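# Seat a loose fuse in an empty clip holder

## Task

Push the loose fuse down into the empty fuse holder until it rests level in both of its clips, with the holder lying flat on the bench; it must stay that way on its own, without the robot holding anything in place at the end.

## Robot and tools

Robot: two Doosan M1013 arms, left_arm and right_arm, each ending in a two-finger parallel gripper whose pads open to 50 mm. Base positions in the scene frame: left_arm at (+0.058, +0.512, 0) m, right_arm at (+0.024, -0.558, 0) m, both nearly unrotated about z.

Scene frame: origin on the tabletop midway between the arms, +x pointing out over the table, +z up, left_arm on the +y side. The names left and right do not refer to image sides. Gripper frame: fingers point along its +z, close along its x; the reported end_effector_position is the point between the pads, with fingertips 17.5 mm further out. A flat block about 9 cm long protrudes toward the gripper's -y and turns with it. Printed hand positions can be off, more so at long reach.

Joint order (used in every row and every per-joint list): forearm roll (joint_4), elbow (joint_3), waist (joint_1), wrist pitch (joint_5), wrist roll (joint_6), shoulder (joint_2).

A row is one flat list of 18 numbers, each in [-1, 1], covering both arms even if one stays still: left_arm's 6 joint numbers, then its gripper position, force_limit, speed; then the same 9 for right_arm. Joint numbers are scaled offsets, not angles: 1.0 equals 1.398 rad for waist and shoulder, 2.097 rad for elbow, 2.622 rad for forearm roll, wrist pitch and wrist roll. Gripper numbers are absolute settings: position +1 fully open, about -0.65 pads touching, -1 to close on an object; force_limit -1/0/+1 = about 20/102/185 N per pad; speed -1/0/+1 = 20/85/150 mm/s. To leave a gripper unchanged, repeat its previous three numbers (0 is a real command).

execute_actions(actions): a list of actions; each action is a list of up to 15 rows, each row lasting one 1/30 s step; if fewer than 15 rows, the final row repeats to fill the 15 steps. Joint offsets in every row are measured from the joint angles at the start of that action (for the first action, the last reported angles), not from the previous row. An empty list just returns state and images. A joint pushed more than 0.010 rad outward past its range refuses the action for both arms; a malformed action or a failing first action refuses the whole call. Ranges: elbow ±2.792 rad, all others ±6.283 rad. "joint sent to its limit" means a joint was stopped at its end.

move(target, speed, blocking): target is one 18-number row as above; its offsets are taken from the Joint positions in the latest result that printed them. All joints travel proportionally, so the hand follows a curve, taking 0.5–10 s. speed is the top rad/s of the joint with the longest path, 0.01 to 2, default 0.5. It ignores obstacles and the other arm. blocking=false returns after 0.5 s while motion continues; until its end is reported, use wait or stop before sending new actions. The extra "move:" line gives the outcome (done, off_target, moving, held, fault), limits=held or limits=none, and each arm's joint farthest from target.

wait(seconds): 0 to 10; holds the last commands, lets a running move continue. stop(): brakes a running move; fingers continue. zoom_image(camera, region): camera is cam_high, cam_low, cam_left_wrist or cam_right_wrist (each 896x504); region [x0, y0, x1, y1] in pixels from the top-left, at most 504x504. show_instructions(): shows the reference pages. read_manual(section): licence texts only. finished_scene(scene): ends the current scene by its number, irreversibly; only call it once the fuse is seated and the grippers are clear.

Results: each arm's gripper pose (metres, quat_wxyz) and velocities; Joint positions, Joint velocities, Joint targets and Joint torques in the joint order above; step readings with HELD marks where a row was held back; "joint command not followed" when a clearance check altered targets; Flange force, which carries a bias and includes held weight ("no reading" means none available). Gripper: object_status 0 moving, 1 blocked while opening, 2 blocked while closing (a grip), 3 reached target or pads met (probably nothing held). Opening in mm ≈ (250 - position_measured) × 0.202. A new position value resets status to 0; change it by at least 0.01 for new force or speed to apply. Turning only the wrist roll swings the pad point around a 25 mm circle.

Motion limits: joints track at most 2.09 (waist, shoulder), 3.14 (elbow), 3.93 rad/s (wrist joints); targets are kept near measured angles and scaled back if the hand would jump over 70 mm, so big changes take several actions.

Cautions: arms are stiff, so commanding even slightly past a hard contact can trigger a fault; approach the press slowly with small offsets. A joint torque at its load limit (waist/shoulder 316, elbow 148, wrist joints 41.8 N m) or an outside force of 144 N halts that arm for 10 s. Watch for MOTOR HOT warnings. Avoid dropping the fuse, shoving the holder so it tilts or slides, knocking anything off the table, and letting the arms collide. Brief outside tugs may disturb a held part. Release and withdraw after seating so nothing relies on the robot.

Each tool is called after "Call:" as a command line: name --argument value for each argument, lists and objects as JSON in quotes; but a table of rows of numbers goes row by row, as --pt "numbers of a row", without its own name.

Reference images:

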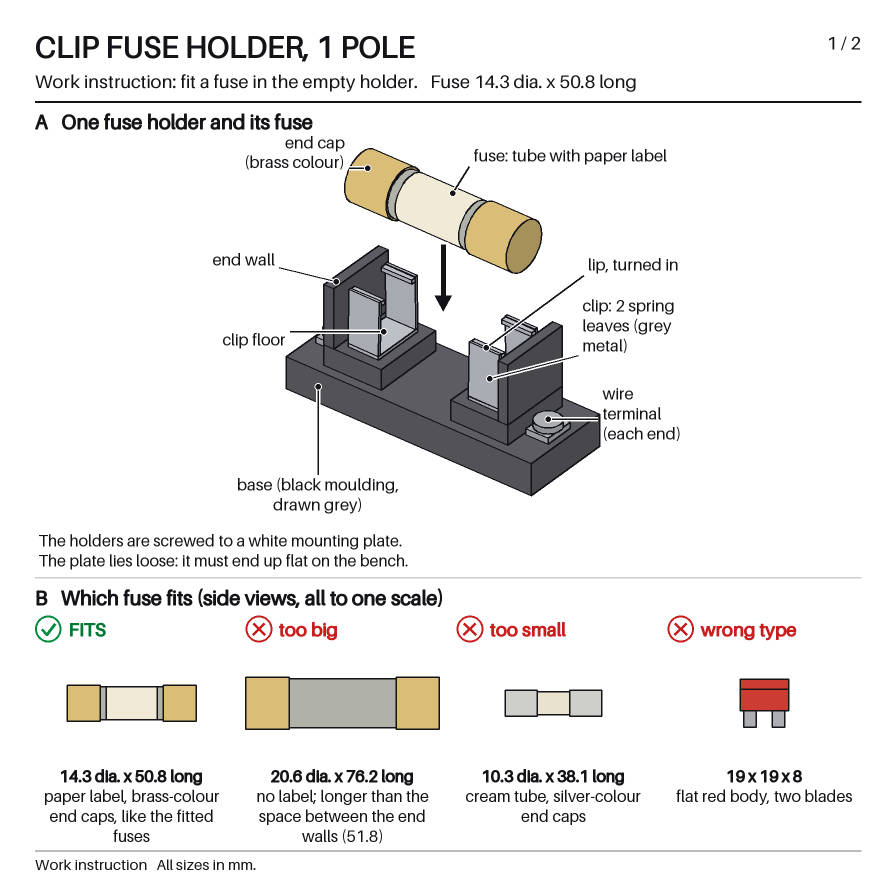

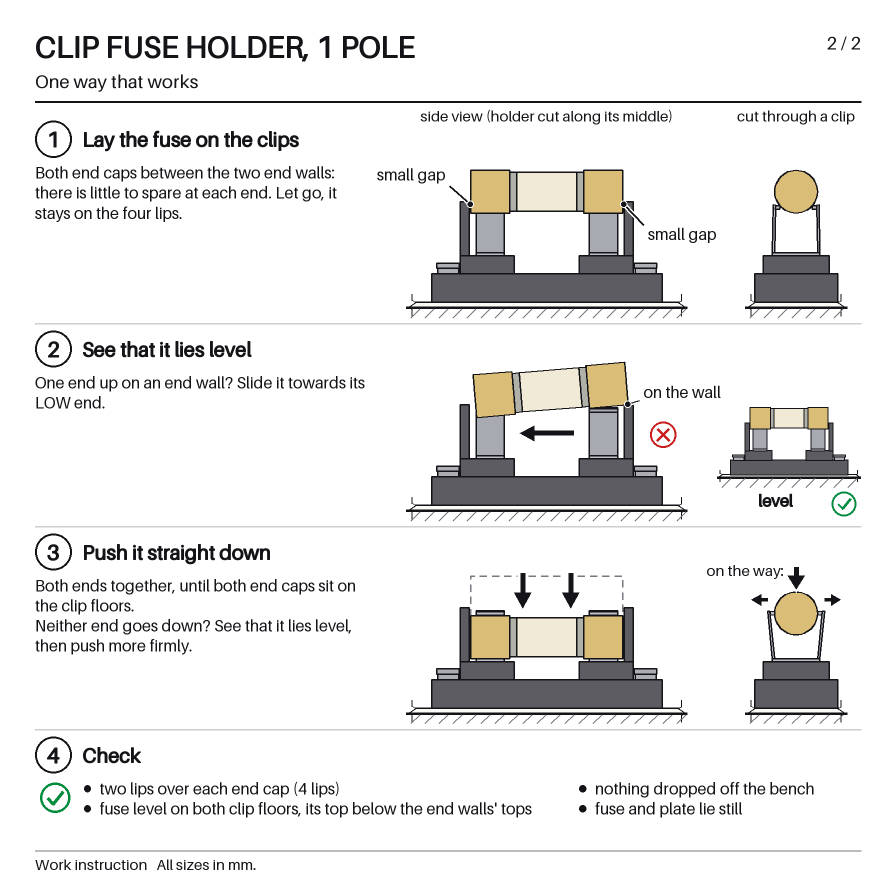

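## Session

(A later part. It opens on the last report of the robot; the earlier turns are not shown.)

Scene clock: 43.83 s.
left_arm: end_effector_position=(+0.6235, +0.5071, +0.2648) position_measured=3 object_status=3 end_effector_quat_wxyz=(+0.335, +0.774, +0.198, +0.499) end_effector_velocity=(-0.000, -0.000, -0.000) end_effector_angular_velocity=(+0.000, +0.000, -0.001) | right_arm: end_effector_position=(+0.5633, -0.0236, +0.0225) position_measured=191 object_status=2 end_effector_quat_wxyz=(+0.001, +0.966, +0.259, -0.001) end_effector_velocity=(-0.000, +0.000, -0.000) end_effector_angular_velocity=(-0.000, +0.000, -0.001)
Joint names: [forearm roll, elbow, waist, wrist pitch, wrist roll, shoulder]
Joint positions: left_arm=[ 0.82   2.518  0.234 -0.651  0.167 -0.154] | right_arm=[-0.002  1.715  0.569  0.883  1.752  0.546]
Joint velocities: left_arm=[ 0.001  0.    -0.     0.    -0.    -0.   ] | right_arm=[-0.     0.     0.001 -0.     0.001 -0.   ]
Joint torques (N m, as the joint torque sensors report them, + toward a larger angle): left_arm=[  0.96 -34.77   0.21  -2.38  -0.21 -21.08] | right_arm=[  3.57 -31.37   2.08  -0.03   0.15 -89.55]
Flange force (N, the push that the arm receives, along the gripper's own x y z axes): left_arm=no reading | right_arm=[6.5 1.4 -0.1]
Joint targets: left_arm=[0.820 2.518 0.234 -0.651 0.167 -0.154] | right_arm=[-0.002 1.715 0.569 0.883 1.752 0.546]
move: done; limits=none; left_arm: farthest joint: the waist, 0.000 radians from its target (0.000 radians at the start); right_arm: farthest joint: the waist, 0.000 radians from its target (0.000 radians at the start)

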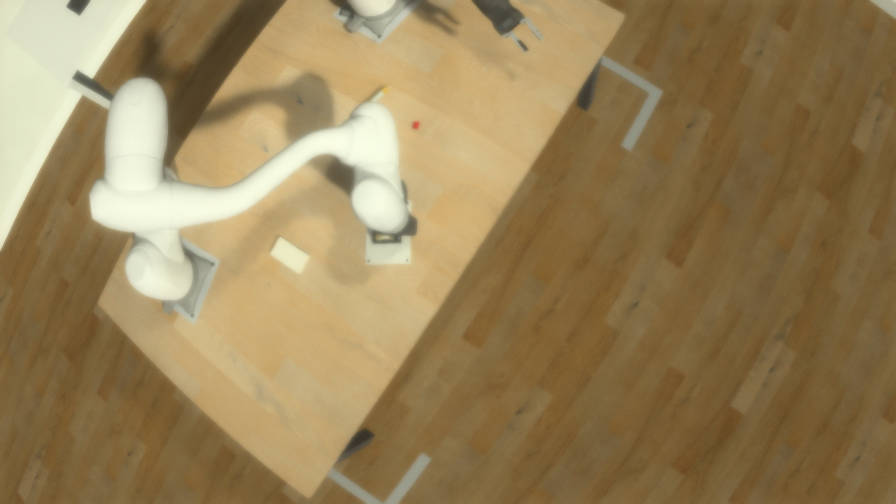

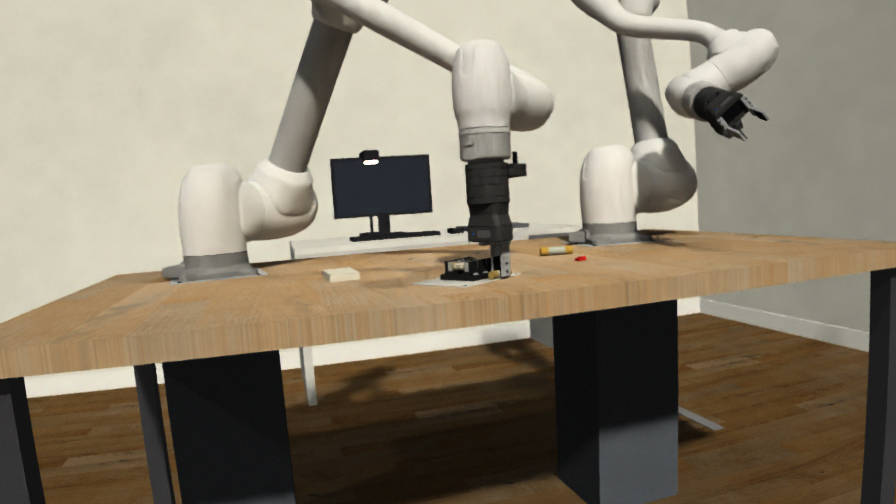

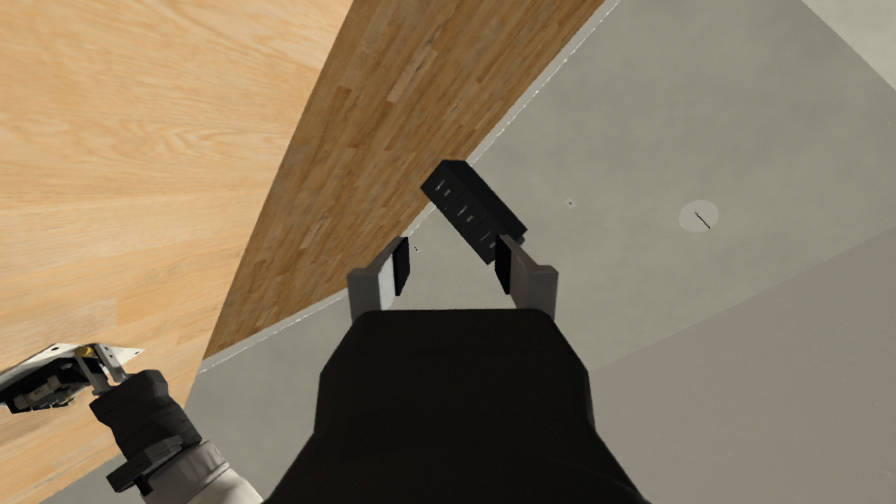

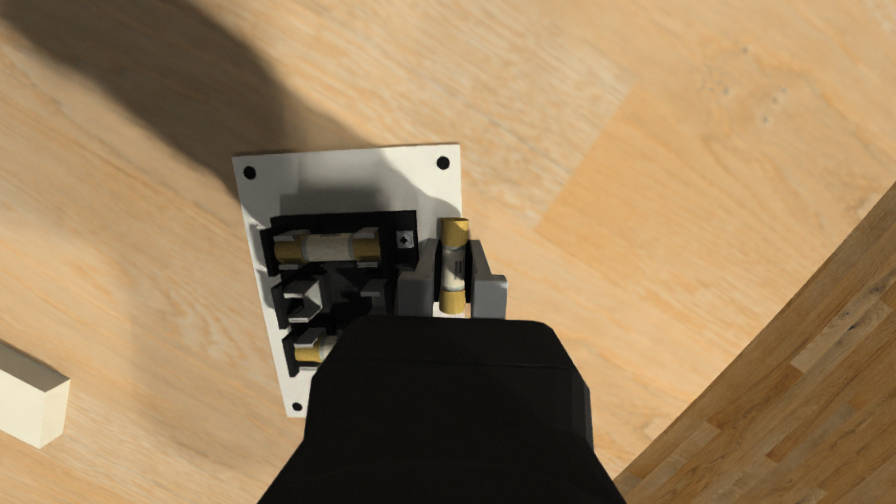

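Call:
move --target '[0,0,0,0,0,0,1,0,0, 0,-0.0132,0,0.0284,0,-0.0335,-1,-0.4,-0.8]' --speed 0.15

Call:
move --target '[0,0,0,0,0,0,1,0,0, 0,0.0324,0.0185,-0.01,-0.6034,-0.0298,-1,-0.4,-0.8]' --speed 1.2

Call:
zoom_image --camera "cam_right_wrist" --region '[340, 130, 570, 320]'

Call:
zoom_image --camera "cam_low" --region '[400, 210, 560, 300]'

Scene clock: 51.40 s.
left_arm: end_effector_position=(+0.6235, +0.5071, +0.2648) position_measured=3 object_status=3 end_effector_quat_wxyz=(+0.335, +0.774, +0.198, +0.499) end_effector_velocity=(-0.000, +0.000, +0.001) end_effector_angular_velocity=(+0.000, -0.002, +0.001) | right_arm: end_effector_position=(+0.5634, -0.0236, +0.0701) position_measured=191 object_status=2 end_effector_quat_wxyz=(+0.001, +0.966, +0.259, -0.001) end_effector_velocity=(+0.001, -0.000, +0.001) end_effector_angular_velocity=(+0.000, -0.001, -0.000)
Joint names: [forearm roll, elbow, waist, wrist pitch, wrist roll, shoulder]
Joint positions: left_arm=[ 0.82   2.518  0.234 -0.651  0.167 -0.154] | right_arm=[-0.002  1.687  0.569  0.958  1.752  0.499]
Joint velocities: left_arm=[-0.001 -0.     0.     0.001 -0.    -0.003] | right_arm=[-0.001 -0.001 -0.    -0.     0.001 -0.   ]
Joint torques (N m, as the joint torque sensors report them, + toward a larger angle): left_arm=[  1.01 -34.95   2.27  -2.44  -0.34 -21.84] | right_arm=[  3.83 -34.25   1.75  -0.05  -0.04 -88.3 ]
Flange force (N, the push that the arm receives, along the gripper's own x y z axes): left_arm=no reading | right_arm=[6.3 1.1 0.9]
Joint targets: left_arm=[0.820 2.518 0.234 -0.651 0.167 -0.154] | right_arm=[-0.002 1.687 0.569 0.958 1.752 0.499]
move: done; limits=none; left_arm: farthest joint: the waist, 0.000 radians from its target (0.000 radians at the start); right_arm: farthest joint: the waist, 0.000 radians from its target (0.000 radians at the start)

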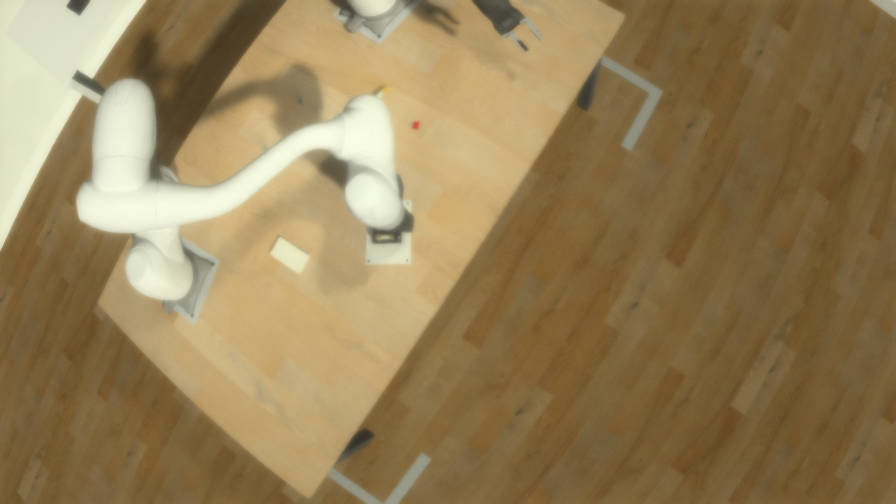

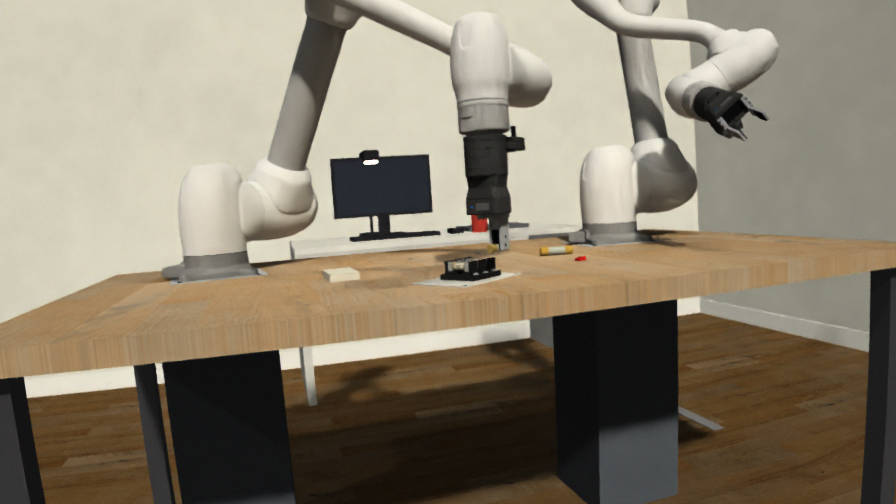

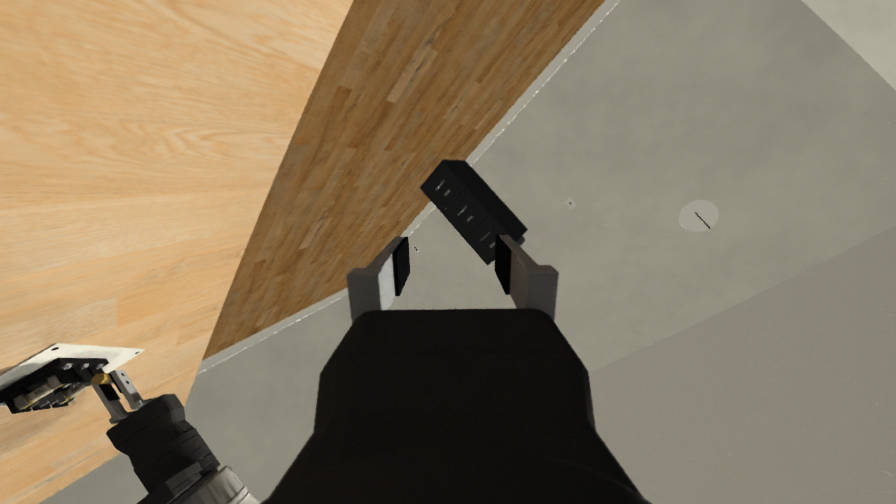

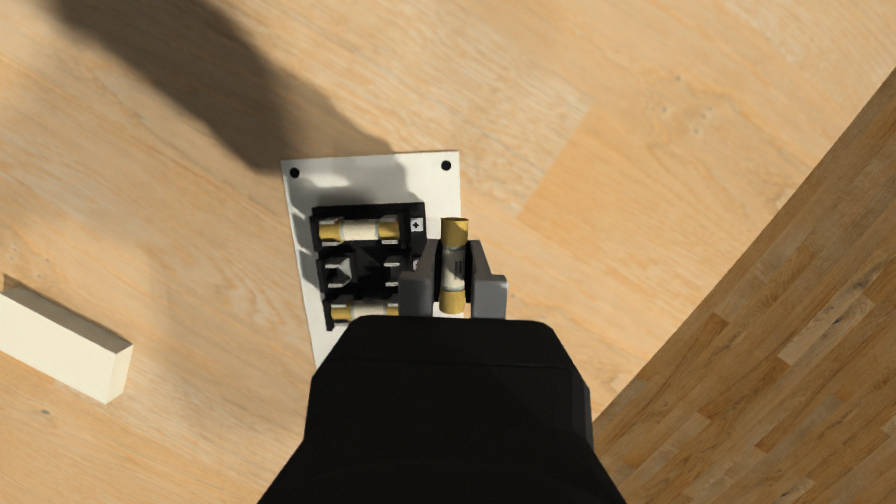

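Scene clock: 53.27 s.
left_arm: end_effector_position=(+0.6235, +0.5071, +0.2648) position_measured=3 object_status=3 end_effector_quat_wxyz=(+0.335, +0.774, +0.198, +0.499) end_effector_velocity=(+0.000, +0.001, +0.001) end_effector_angular_velocity=(+0.000, -0.001, +0.002) | right_arm: end_effector_position=(+0.5177, -0.0654, +0.0702) position_measured=191 object_status=2 end_effector_quat_wxyz=(+0.000, +0.484, +0.875, -0.001) end_effector_velocity=(+0.001, +0.000, +0.001) end_effector_angular_velocity=(+0.001, -0.001, +0.000)
Joint names: [forearm roll, elbow, waist, wrist pitch, wrist roll, shoulder]
Joint positions: left_arm=[ 0.82   2.518  0.234 -0.651  0.167 -0.154] | right_arm=[-0.002  1.755  0.595  0.932  0.17   0.458]
Joint velocities: left_arm=[-0.001 -0.001  0.001  0.001 -0.    -0.001] | right_arm=[ 0.    -0.001 -0.001  0.    -0.001 -0.   ]
Joint torques (N m, as the joint torque sensors report them, + toward a larger angle): left_arm=[  1.37 -35.08   1.88  -2.42  -0.2  -21.69] | right_arm=[  3.77 -33.6    2.25  -0.03   0.24 -82.44]
Flange force (N, the push that the arm receives, along the gripper's own x y z axes): left_arm=no reading | right_arm=[-2.5 4.4 -0.4]
Joint targets: left_arm=[0.820 2.518 0.234 -0.651 0.167 -0.154] | right_arm=[-0.002 1.755 0.595 0.932 0.170 0.458]
move: done; limits=none; left_arm: farthest joint: the waist, 0.000 radians from its target (0.000 radians at the start); right_arm: farthest joint: the waist, 0.000 radians from its target (0.026 radians at the start)

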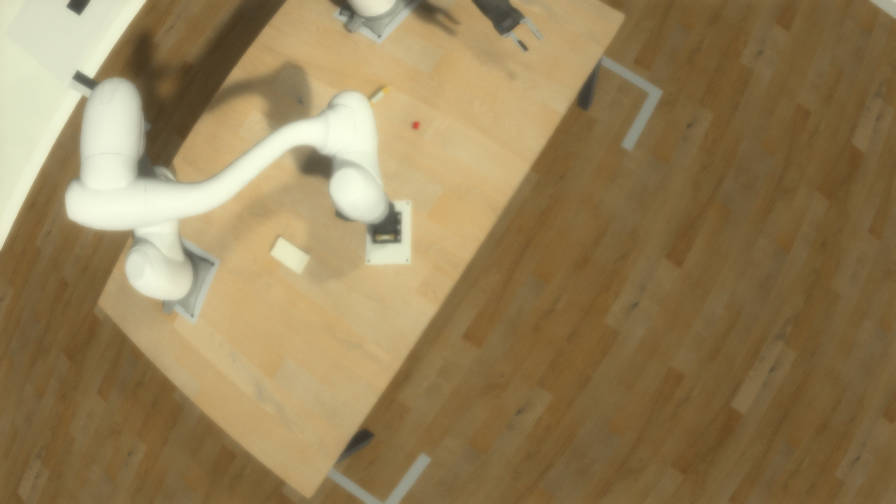

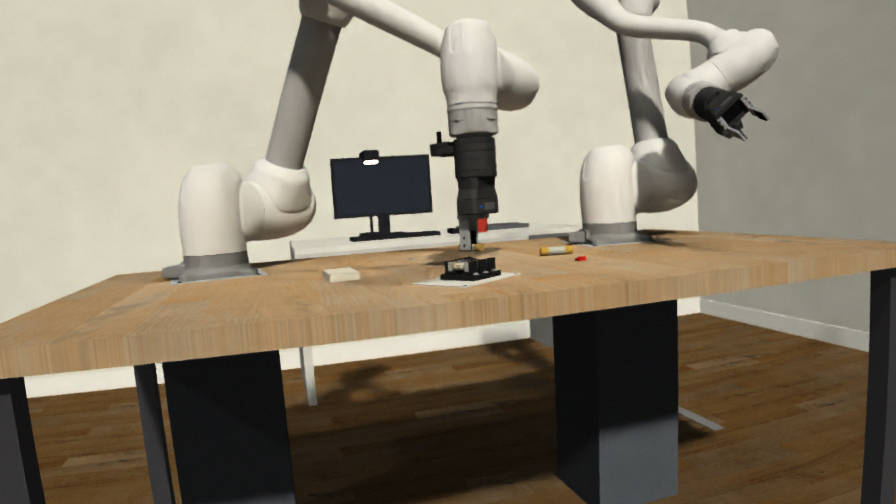

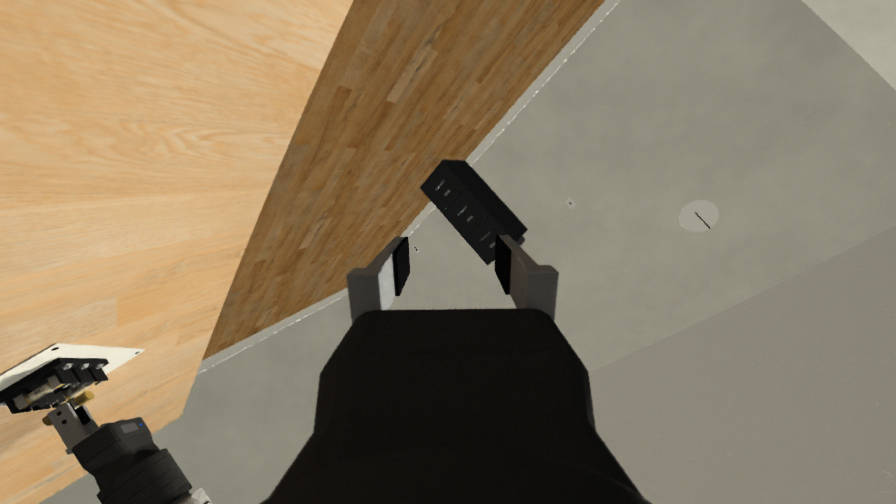

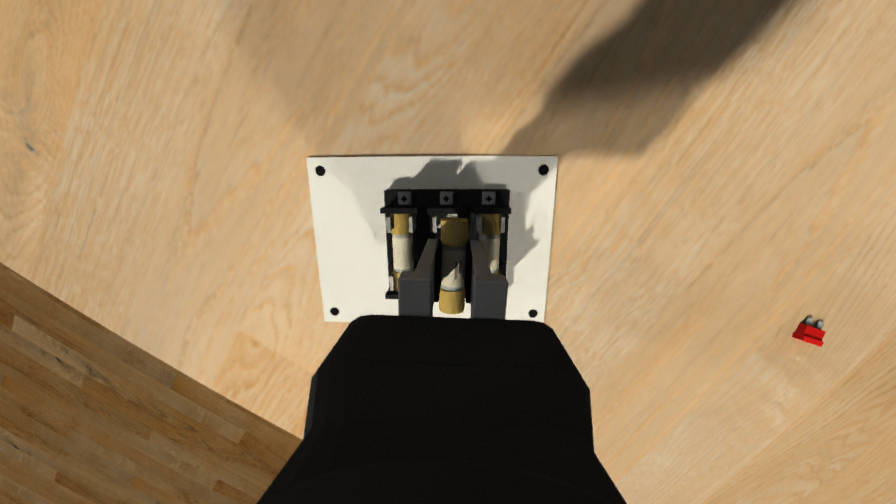

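Region (340, 130, 570, 320) of cam_right_wrist's 896x504 image, scaled by 2.191, with more detail than that image has; it fills the top 416 rows of this view, and the rest is white.

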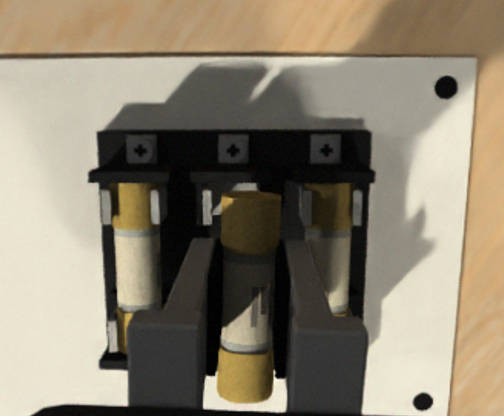

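Region (400, 210, 560, 300) of cam_low's 896x504 image, scaled by 3.150, with more detail than that image has; it fills the top 284 rows of this view, and the rest is white.

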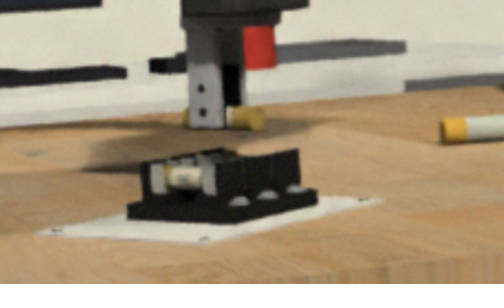

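Call:
move --target '[0,0,0,0,0,0,1,0,0, 0,0.0043,-0.0036,-0.0077,-0.0133,0.0079,-1,-0.4,-0.8]' --speed 0.06

Call:
zoom_image --camera "cam_right_wrist" --region '[370, 170, 540, 320]'

Call:
zoom_image --camera "cam_low" --region '[420, 225, 520, 290]'

Scene clock: 59.37 s.
left_arm: end_effector_position=(+0.6235, +0.5071, +0.2648) position_measured=3 object_status=3 end_effector_quat_wxyz=(+0.335, +0.774, +0.198, +0.499) end_effector_velocity=(-0.000, -0.001, +0.001) end_effector_angular_velocity=(+0.000, -0.001, -0.001) | right_arm: end_effector_position=(+0.5202, -0.0691, +0.0582) position_measured=191 object_status=2 end_effector_quat_wxyz=(+0.000, +0.471, +0.882, -0.001) end_effector_velocity=(+0.000, -0.001, -0.000) end_effector_angular_velocity=(-0.000, +0.000, -0.001)
Joint names: [forearm roll, elbow, waist, wrist pitch, wrist roll, shoulder]
Joint positions: left_arm=[ 0.82   2.518  0.234 -0.651  0.167 -0.154] | right_arm=[-0.002  1.764  0.59   0.911  0.135  0.469]
Joint velocities: left_arm=[ 0.001  0.    -0.    -0.001 -0.001 -0.002] | right_arm=[-0.     0.001 -0.001 -0.     0.     0.   ]
Joint torques (N m, as the joint torque sensors report them, + toward a larger angle): left_arm=[  1.01 -35.05   1.64  -2.62   0.03 -19.85] | right_arm=[  3.32 -33.77   2.12   0.05   0.24 -84.77]
Flange force (N, the push that the arm receives, along the gripper's own x y z axes): left_arm=no reading | right_arm=[-2.6 5.1 2.1]
Joint targets: left_arm=[0.820 2.518 0.234 -0.651 0.167 -0.154] | right_arm=[-0.002 1.764 0.590 0.911 0.135 0.469]
move: done; limits=none; left_arm: farthest joint: the waist, 0.000 radians from its target (0.000 radians at the start); right_arm: farthest joint: the waist, 0.000 radians from its target (0.005 radians at the start)

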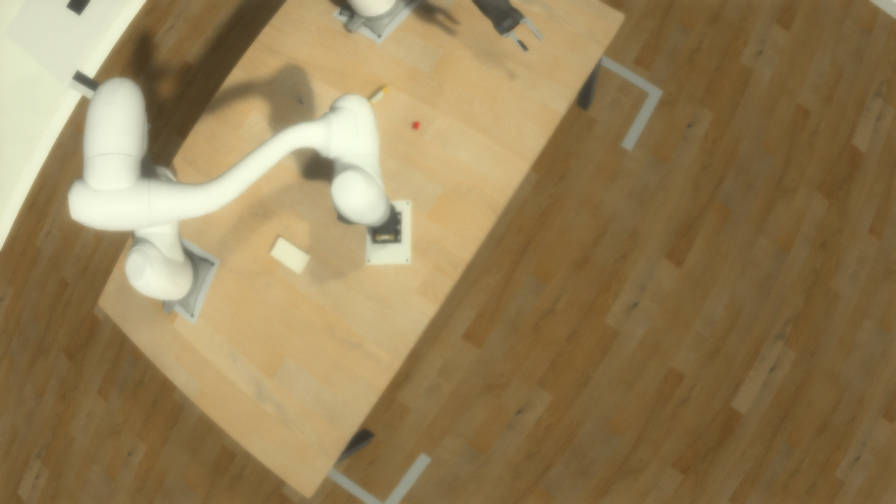

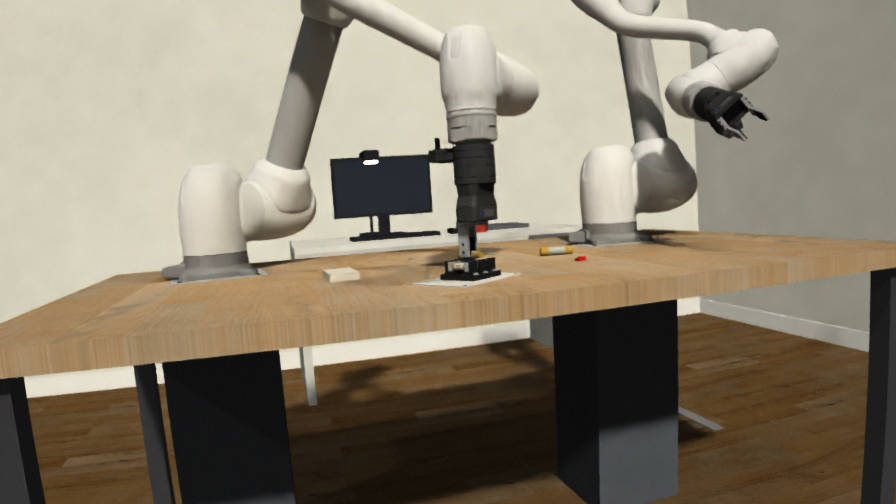

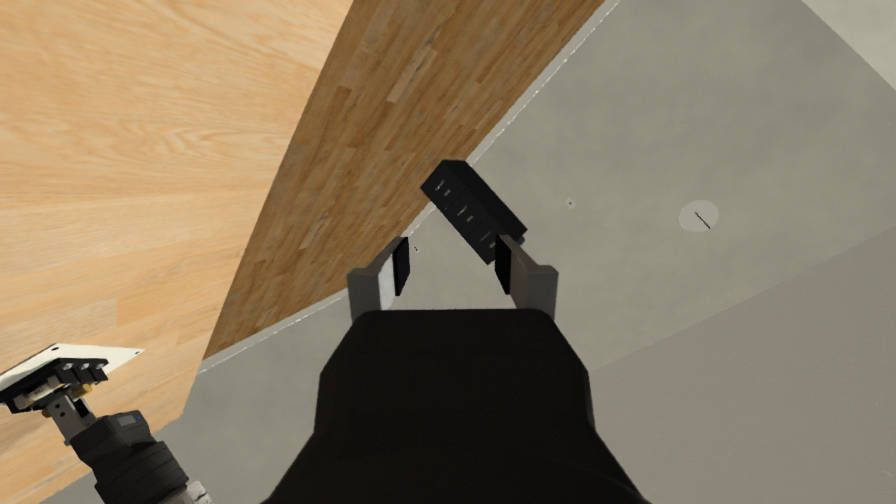

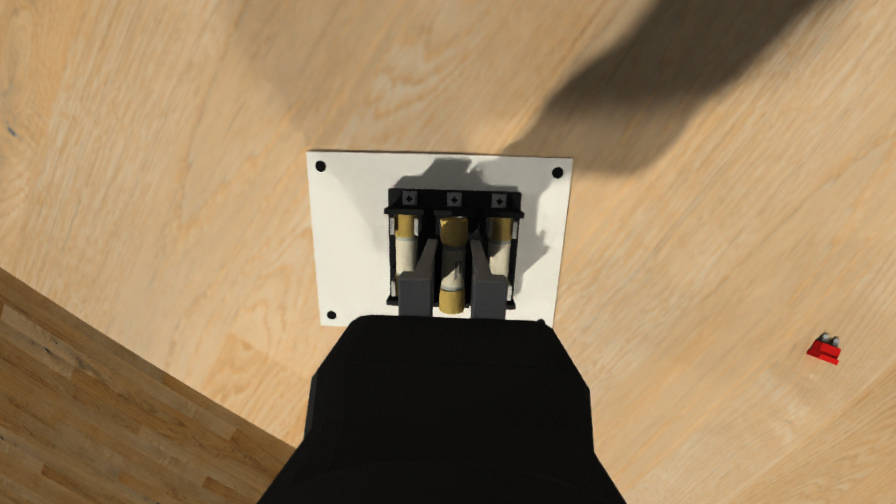

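Region (370, 170, 540, 320) of cam_right_wrist's 896x504 image, scaled by 2.965, with more detail than that image has; it fills the top 445 rows of this view, and the rest is white.

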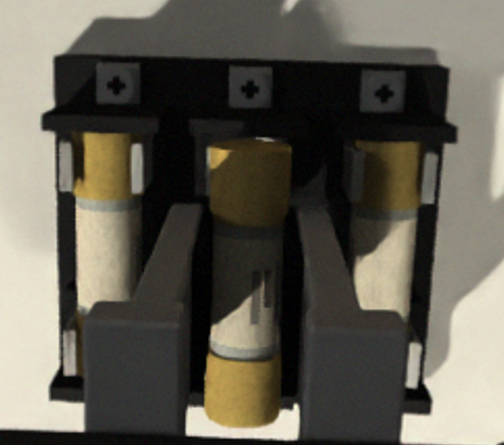

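Region (420, 225, 520, 290) of cam_low's 896x504 image, scaled by 5.040, with more detail than that image has; it fills the top 328 rows of this view, and the rest is white.

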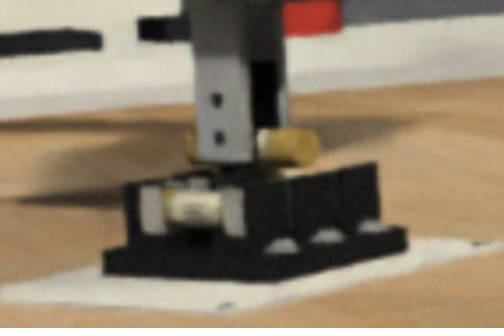

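Call:
move --target '[0,0,0,0,0,0,1,0,0, 0,0.00248,0,-0.00342,0,0.00269,-1,-0.4,-0.8]' --speed 0.015

Call:
zoom_image --camera "cam_right_wrist" --region '[370, 170, 540, 320]'

Call:
zoom_image --camera "cam_low" --region '[420, 225, 520, 290]'

Scene clock: 64.77 s.
left_arm: end_effector_position=(+0.6235, +0.5071, +0.2648) position_measured=3 object_status=3 end_effector_quat_wxyz=(+0.335, +0.774, +0.198, +0.499) end_effector_velocity=(-0.000, +0.000, -0.000) end_effector_angular_velocity=(+0.000, -0.000, -0.000) | right_arm: end_effector_position=(+0.5194, -0.0698, +0.0532) position_measured=191 object_status=2 end_effector_quat_wxyz=(+0.000, +0.471, +0.882, -0.001) end_effector_velocity=(+0.000, -0.001, -0.000) end_effector_angular_velocity=(-0.001, +0.000, -0.001)
Joint names: [forearm roll, elbow, waist, wrist pitch, wrist roll, shoulder]
Joint positions: left_arm=[ 0.82   2.518  0.234 -0.651  0.167 -0.154] | right_arm=[-0.002  1.769  0.59   0.902  0.135  0.472]
Joint velocities: left_arm=[ 0.  0.  0. -0. -0. -0.] | right_arm=[-0.001  0.001 -0.001 -0.     0.001 -0.   ]
Joint torques (N m, as the joint torque sensors report them, + toward a larger angle): left_arm=[  1.09 -35.16   1.73  -2.5   -0.21 -22.79] | right_arm=[  3.34 -32.16   4.18   0.52   0.17 -81.42]
Flange force (N, the push that the arm receives, along the gripper's own x y z axes): left_arm=no reading | right_arm=[-5.7 3.5 -1.0]
Joint targets: left_arm=[0.820 2.518 0.234 -0.651 0.167 -0.154] | right_arm=[-0.002 1.769 0.590 0.902 0.135 0.472]
move: done; limits=none; left_arm: farthest joint: the waist, 0.000 radians from its target (0.000 radians at the start); right_arm: farthest joint: the waist, 0.000 radians from its target (0.000 radians at the start)

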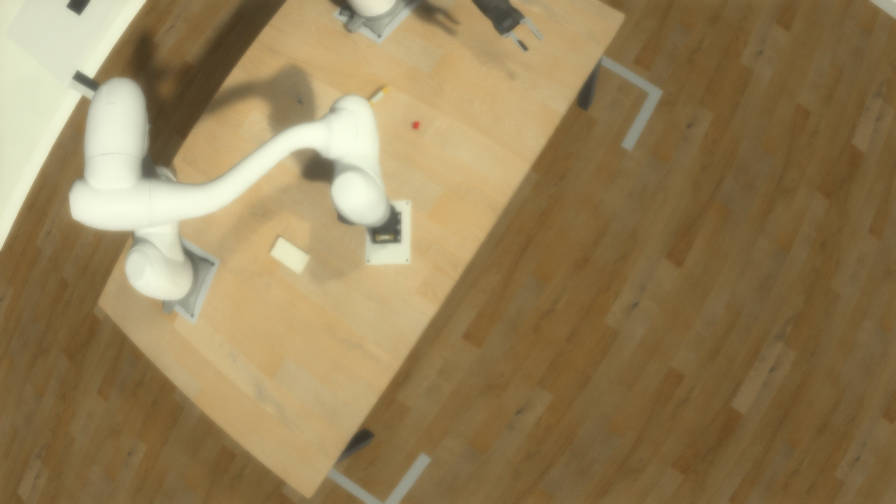

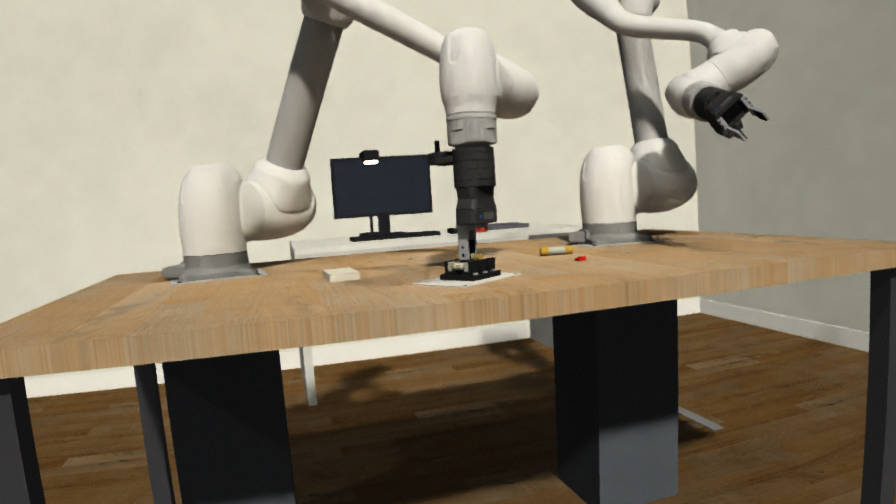

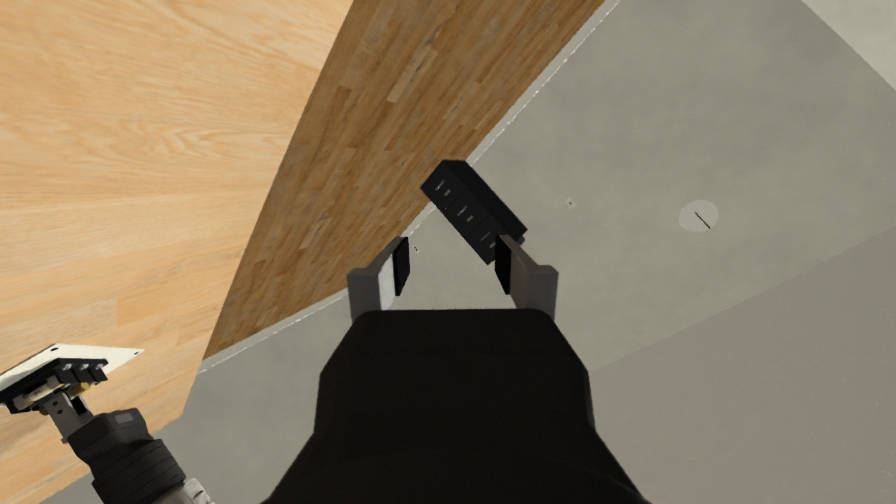

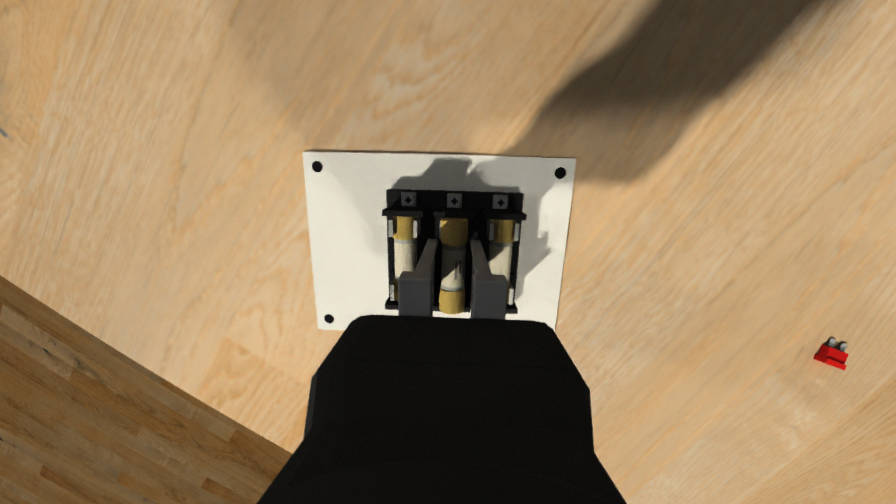

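Region (370, 170, 540, 320) of cam_right_wrist's 896x504 image, scaled by 2.965, with more detail than that image has; it fills the top 445 rows of this view, and the rest is white.

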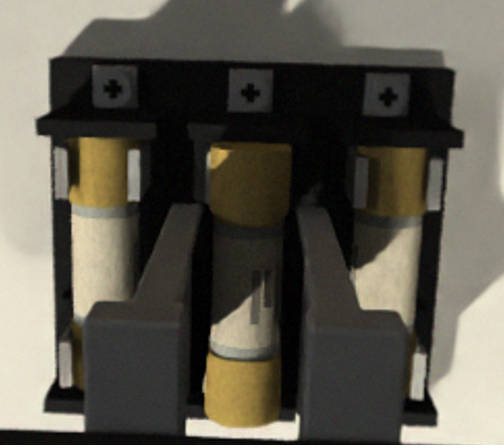

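Region (420, 225, 520, 290) of cam_low's 896x504 image, scaled by 5.040, with more detail than that image has; it fills the top 328 rows of this view, and the rest is white.

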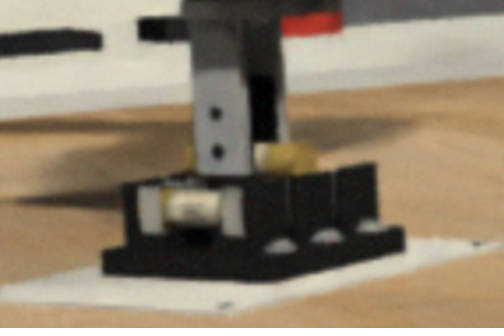

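Call:
move --target '[0,0,0,0,0,0,1,0,0, 0,0.00086,-0.0004,-0.00185,0,0.00217,-1,-0.4,-0.8]' --speed 0.01

Call:
zoom_image --camera "cam_low" --region '[420, 225, 520, 290]'

Scene clock: 67.27 s.
left_arm: end_effector_position=(+0.6235, +0.5071, +0.2648) position_measured=3 object_status=3 end_effector_quat_wxyz=(+0.335, +0.774, +0.198, +0.499) end_effector_velocity=(+0.000, -0.001, +0.000) end_effector_angular_velocity=(+0.001, +0.000, -0.001) | right_arm: end_effector_position=(+0.5197, -0.0700, +0.0503) position_measured=191 object_status=2 end_effector_quat_wxyz=(+0.000, +0.471, +0.882, -0.001) end_effector_velocity=(-0.000, +0.000, -0.000) end_effector_angular_velocity=(-0.000, +0.000, -0.001)
Joint names: [forearm roll, elbow, waist, wrist pitch, wrist roll, shoulder]
Joint positions: left_arm=[ 0.82   2.518  0.234 -0.651  0.167 -0.154] | right_arm=[-0.002  1.771  0.589  0.897  0.135  0.475]
Joint velocities: left_arm=[ 0.001 -0.    -0.001  0.001 -0.    -0.   ] | right_arm=[ 0.     0.     0.    -0.     0.001  0.   ]
Joint torques (N m, as the joint torque sensors report them, + toward a larger angle): left_arm=[  1.07 -35.11   1.28  -2.52  -0.23 -24.21] | right_arm=[  4.15 -23.54   2.64   0.71   0.16 -72.62]
Flange force (N, the push that the arm receives, along the gripper's own x y z axes): left_arm=no reading | right_arm=[-2.1 9.4 -15.5]
Joint targets: left_arm=[0.820 2.518 0.234 -0.651 0.167 -0.154] | right_arm=[-0.002 1.771 0.589 0.898 0.135 0.475]
move: done; limits=none; left_arm: farthest joint: the waist, 0.000 radians from its target (0.000 radians at the start); right_arm: farthest joint: the waist, 0.000 radians from its target (0.000 radians at the start)

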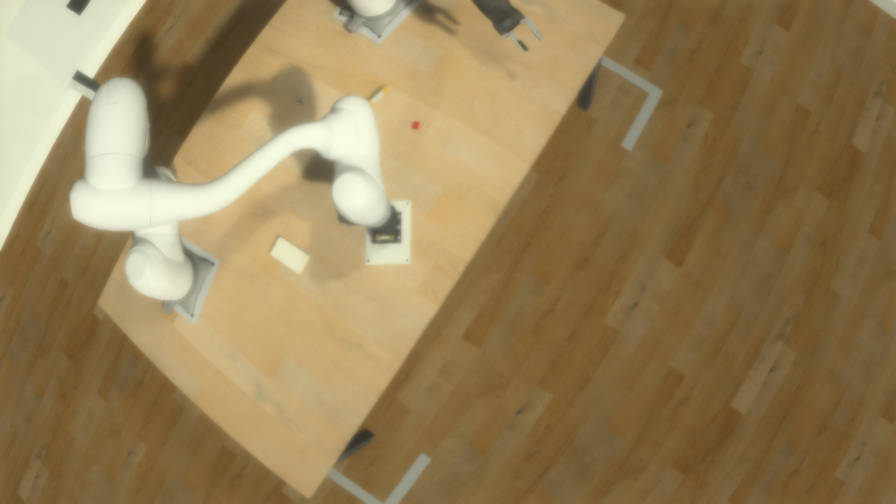

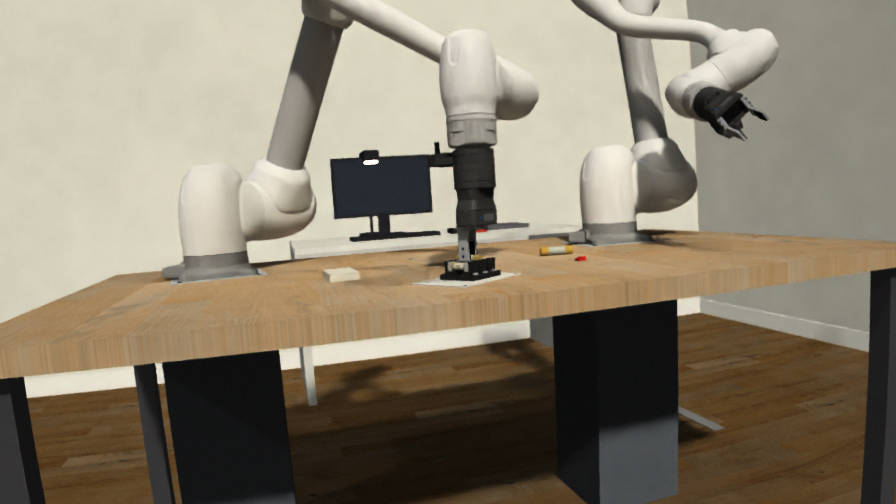

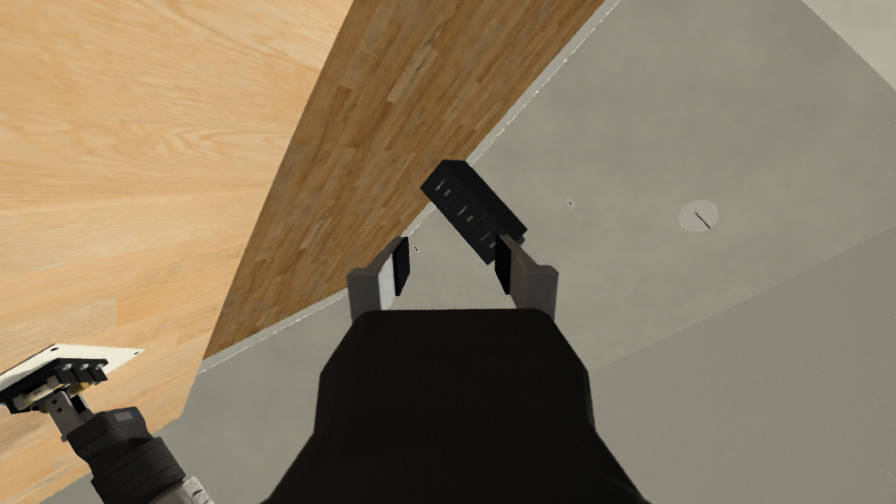

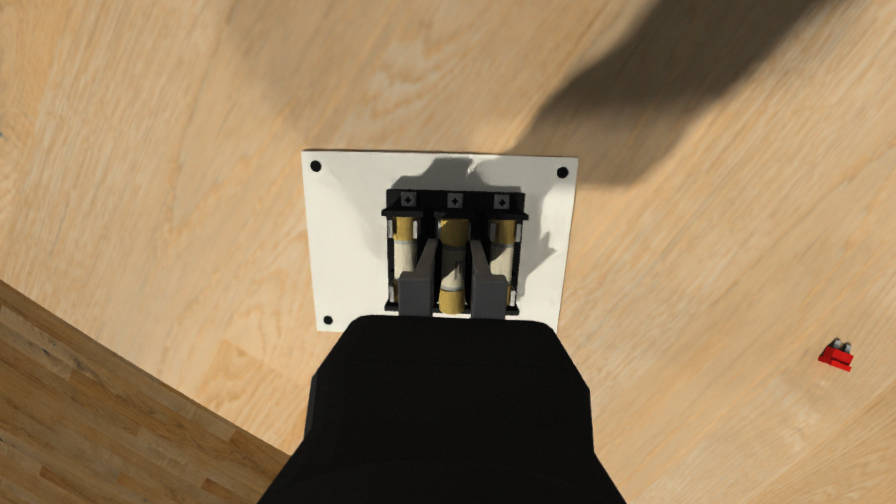

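Region (420, 225, 520, 290) of cam_low's 896x504 image, scaled by 5.040, with more detail than that image has; it fills the top 328 rows of this view, and the rest is white.

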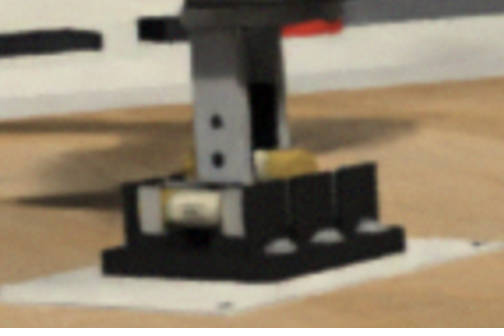

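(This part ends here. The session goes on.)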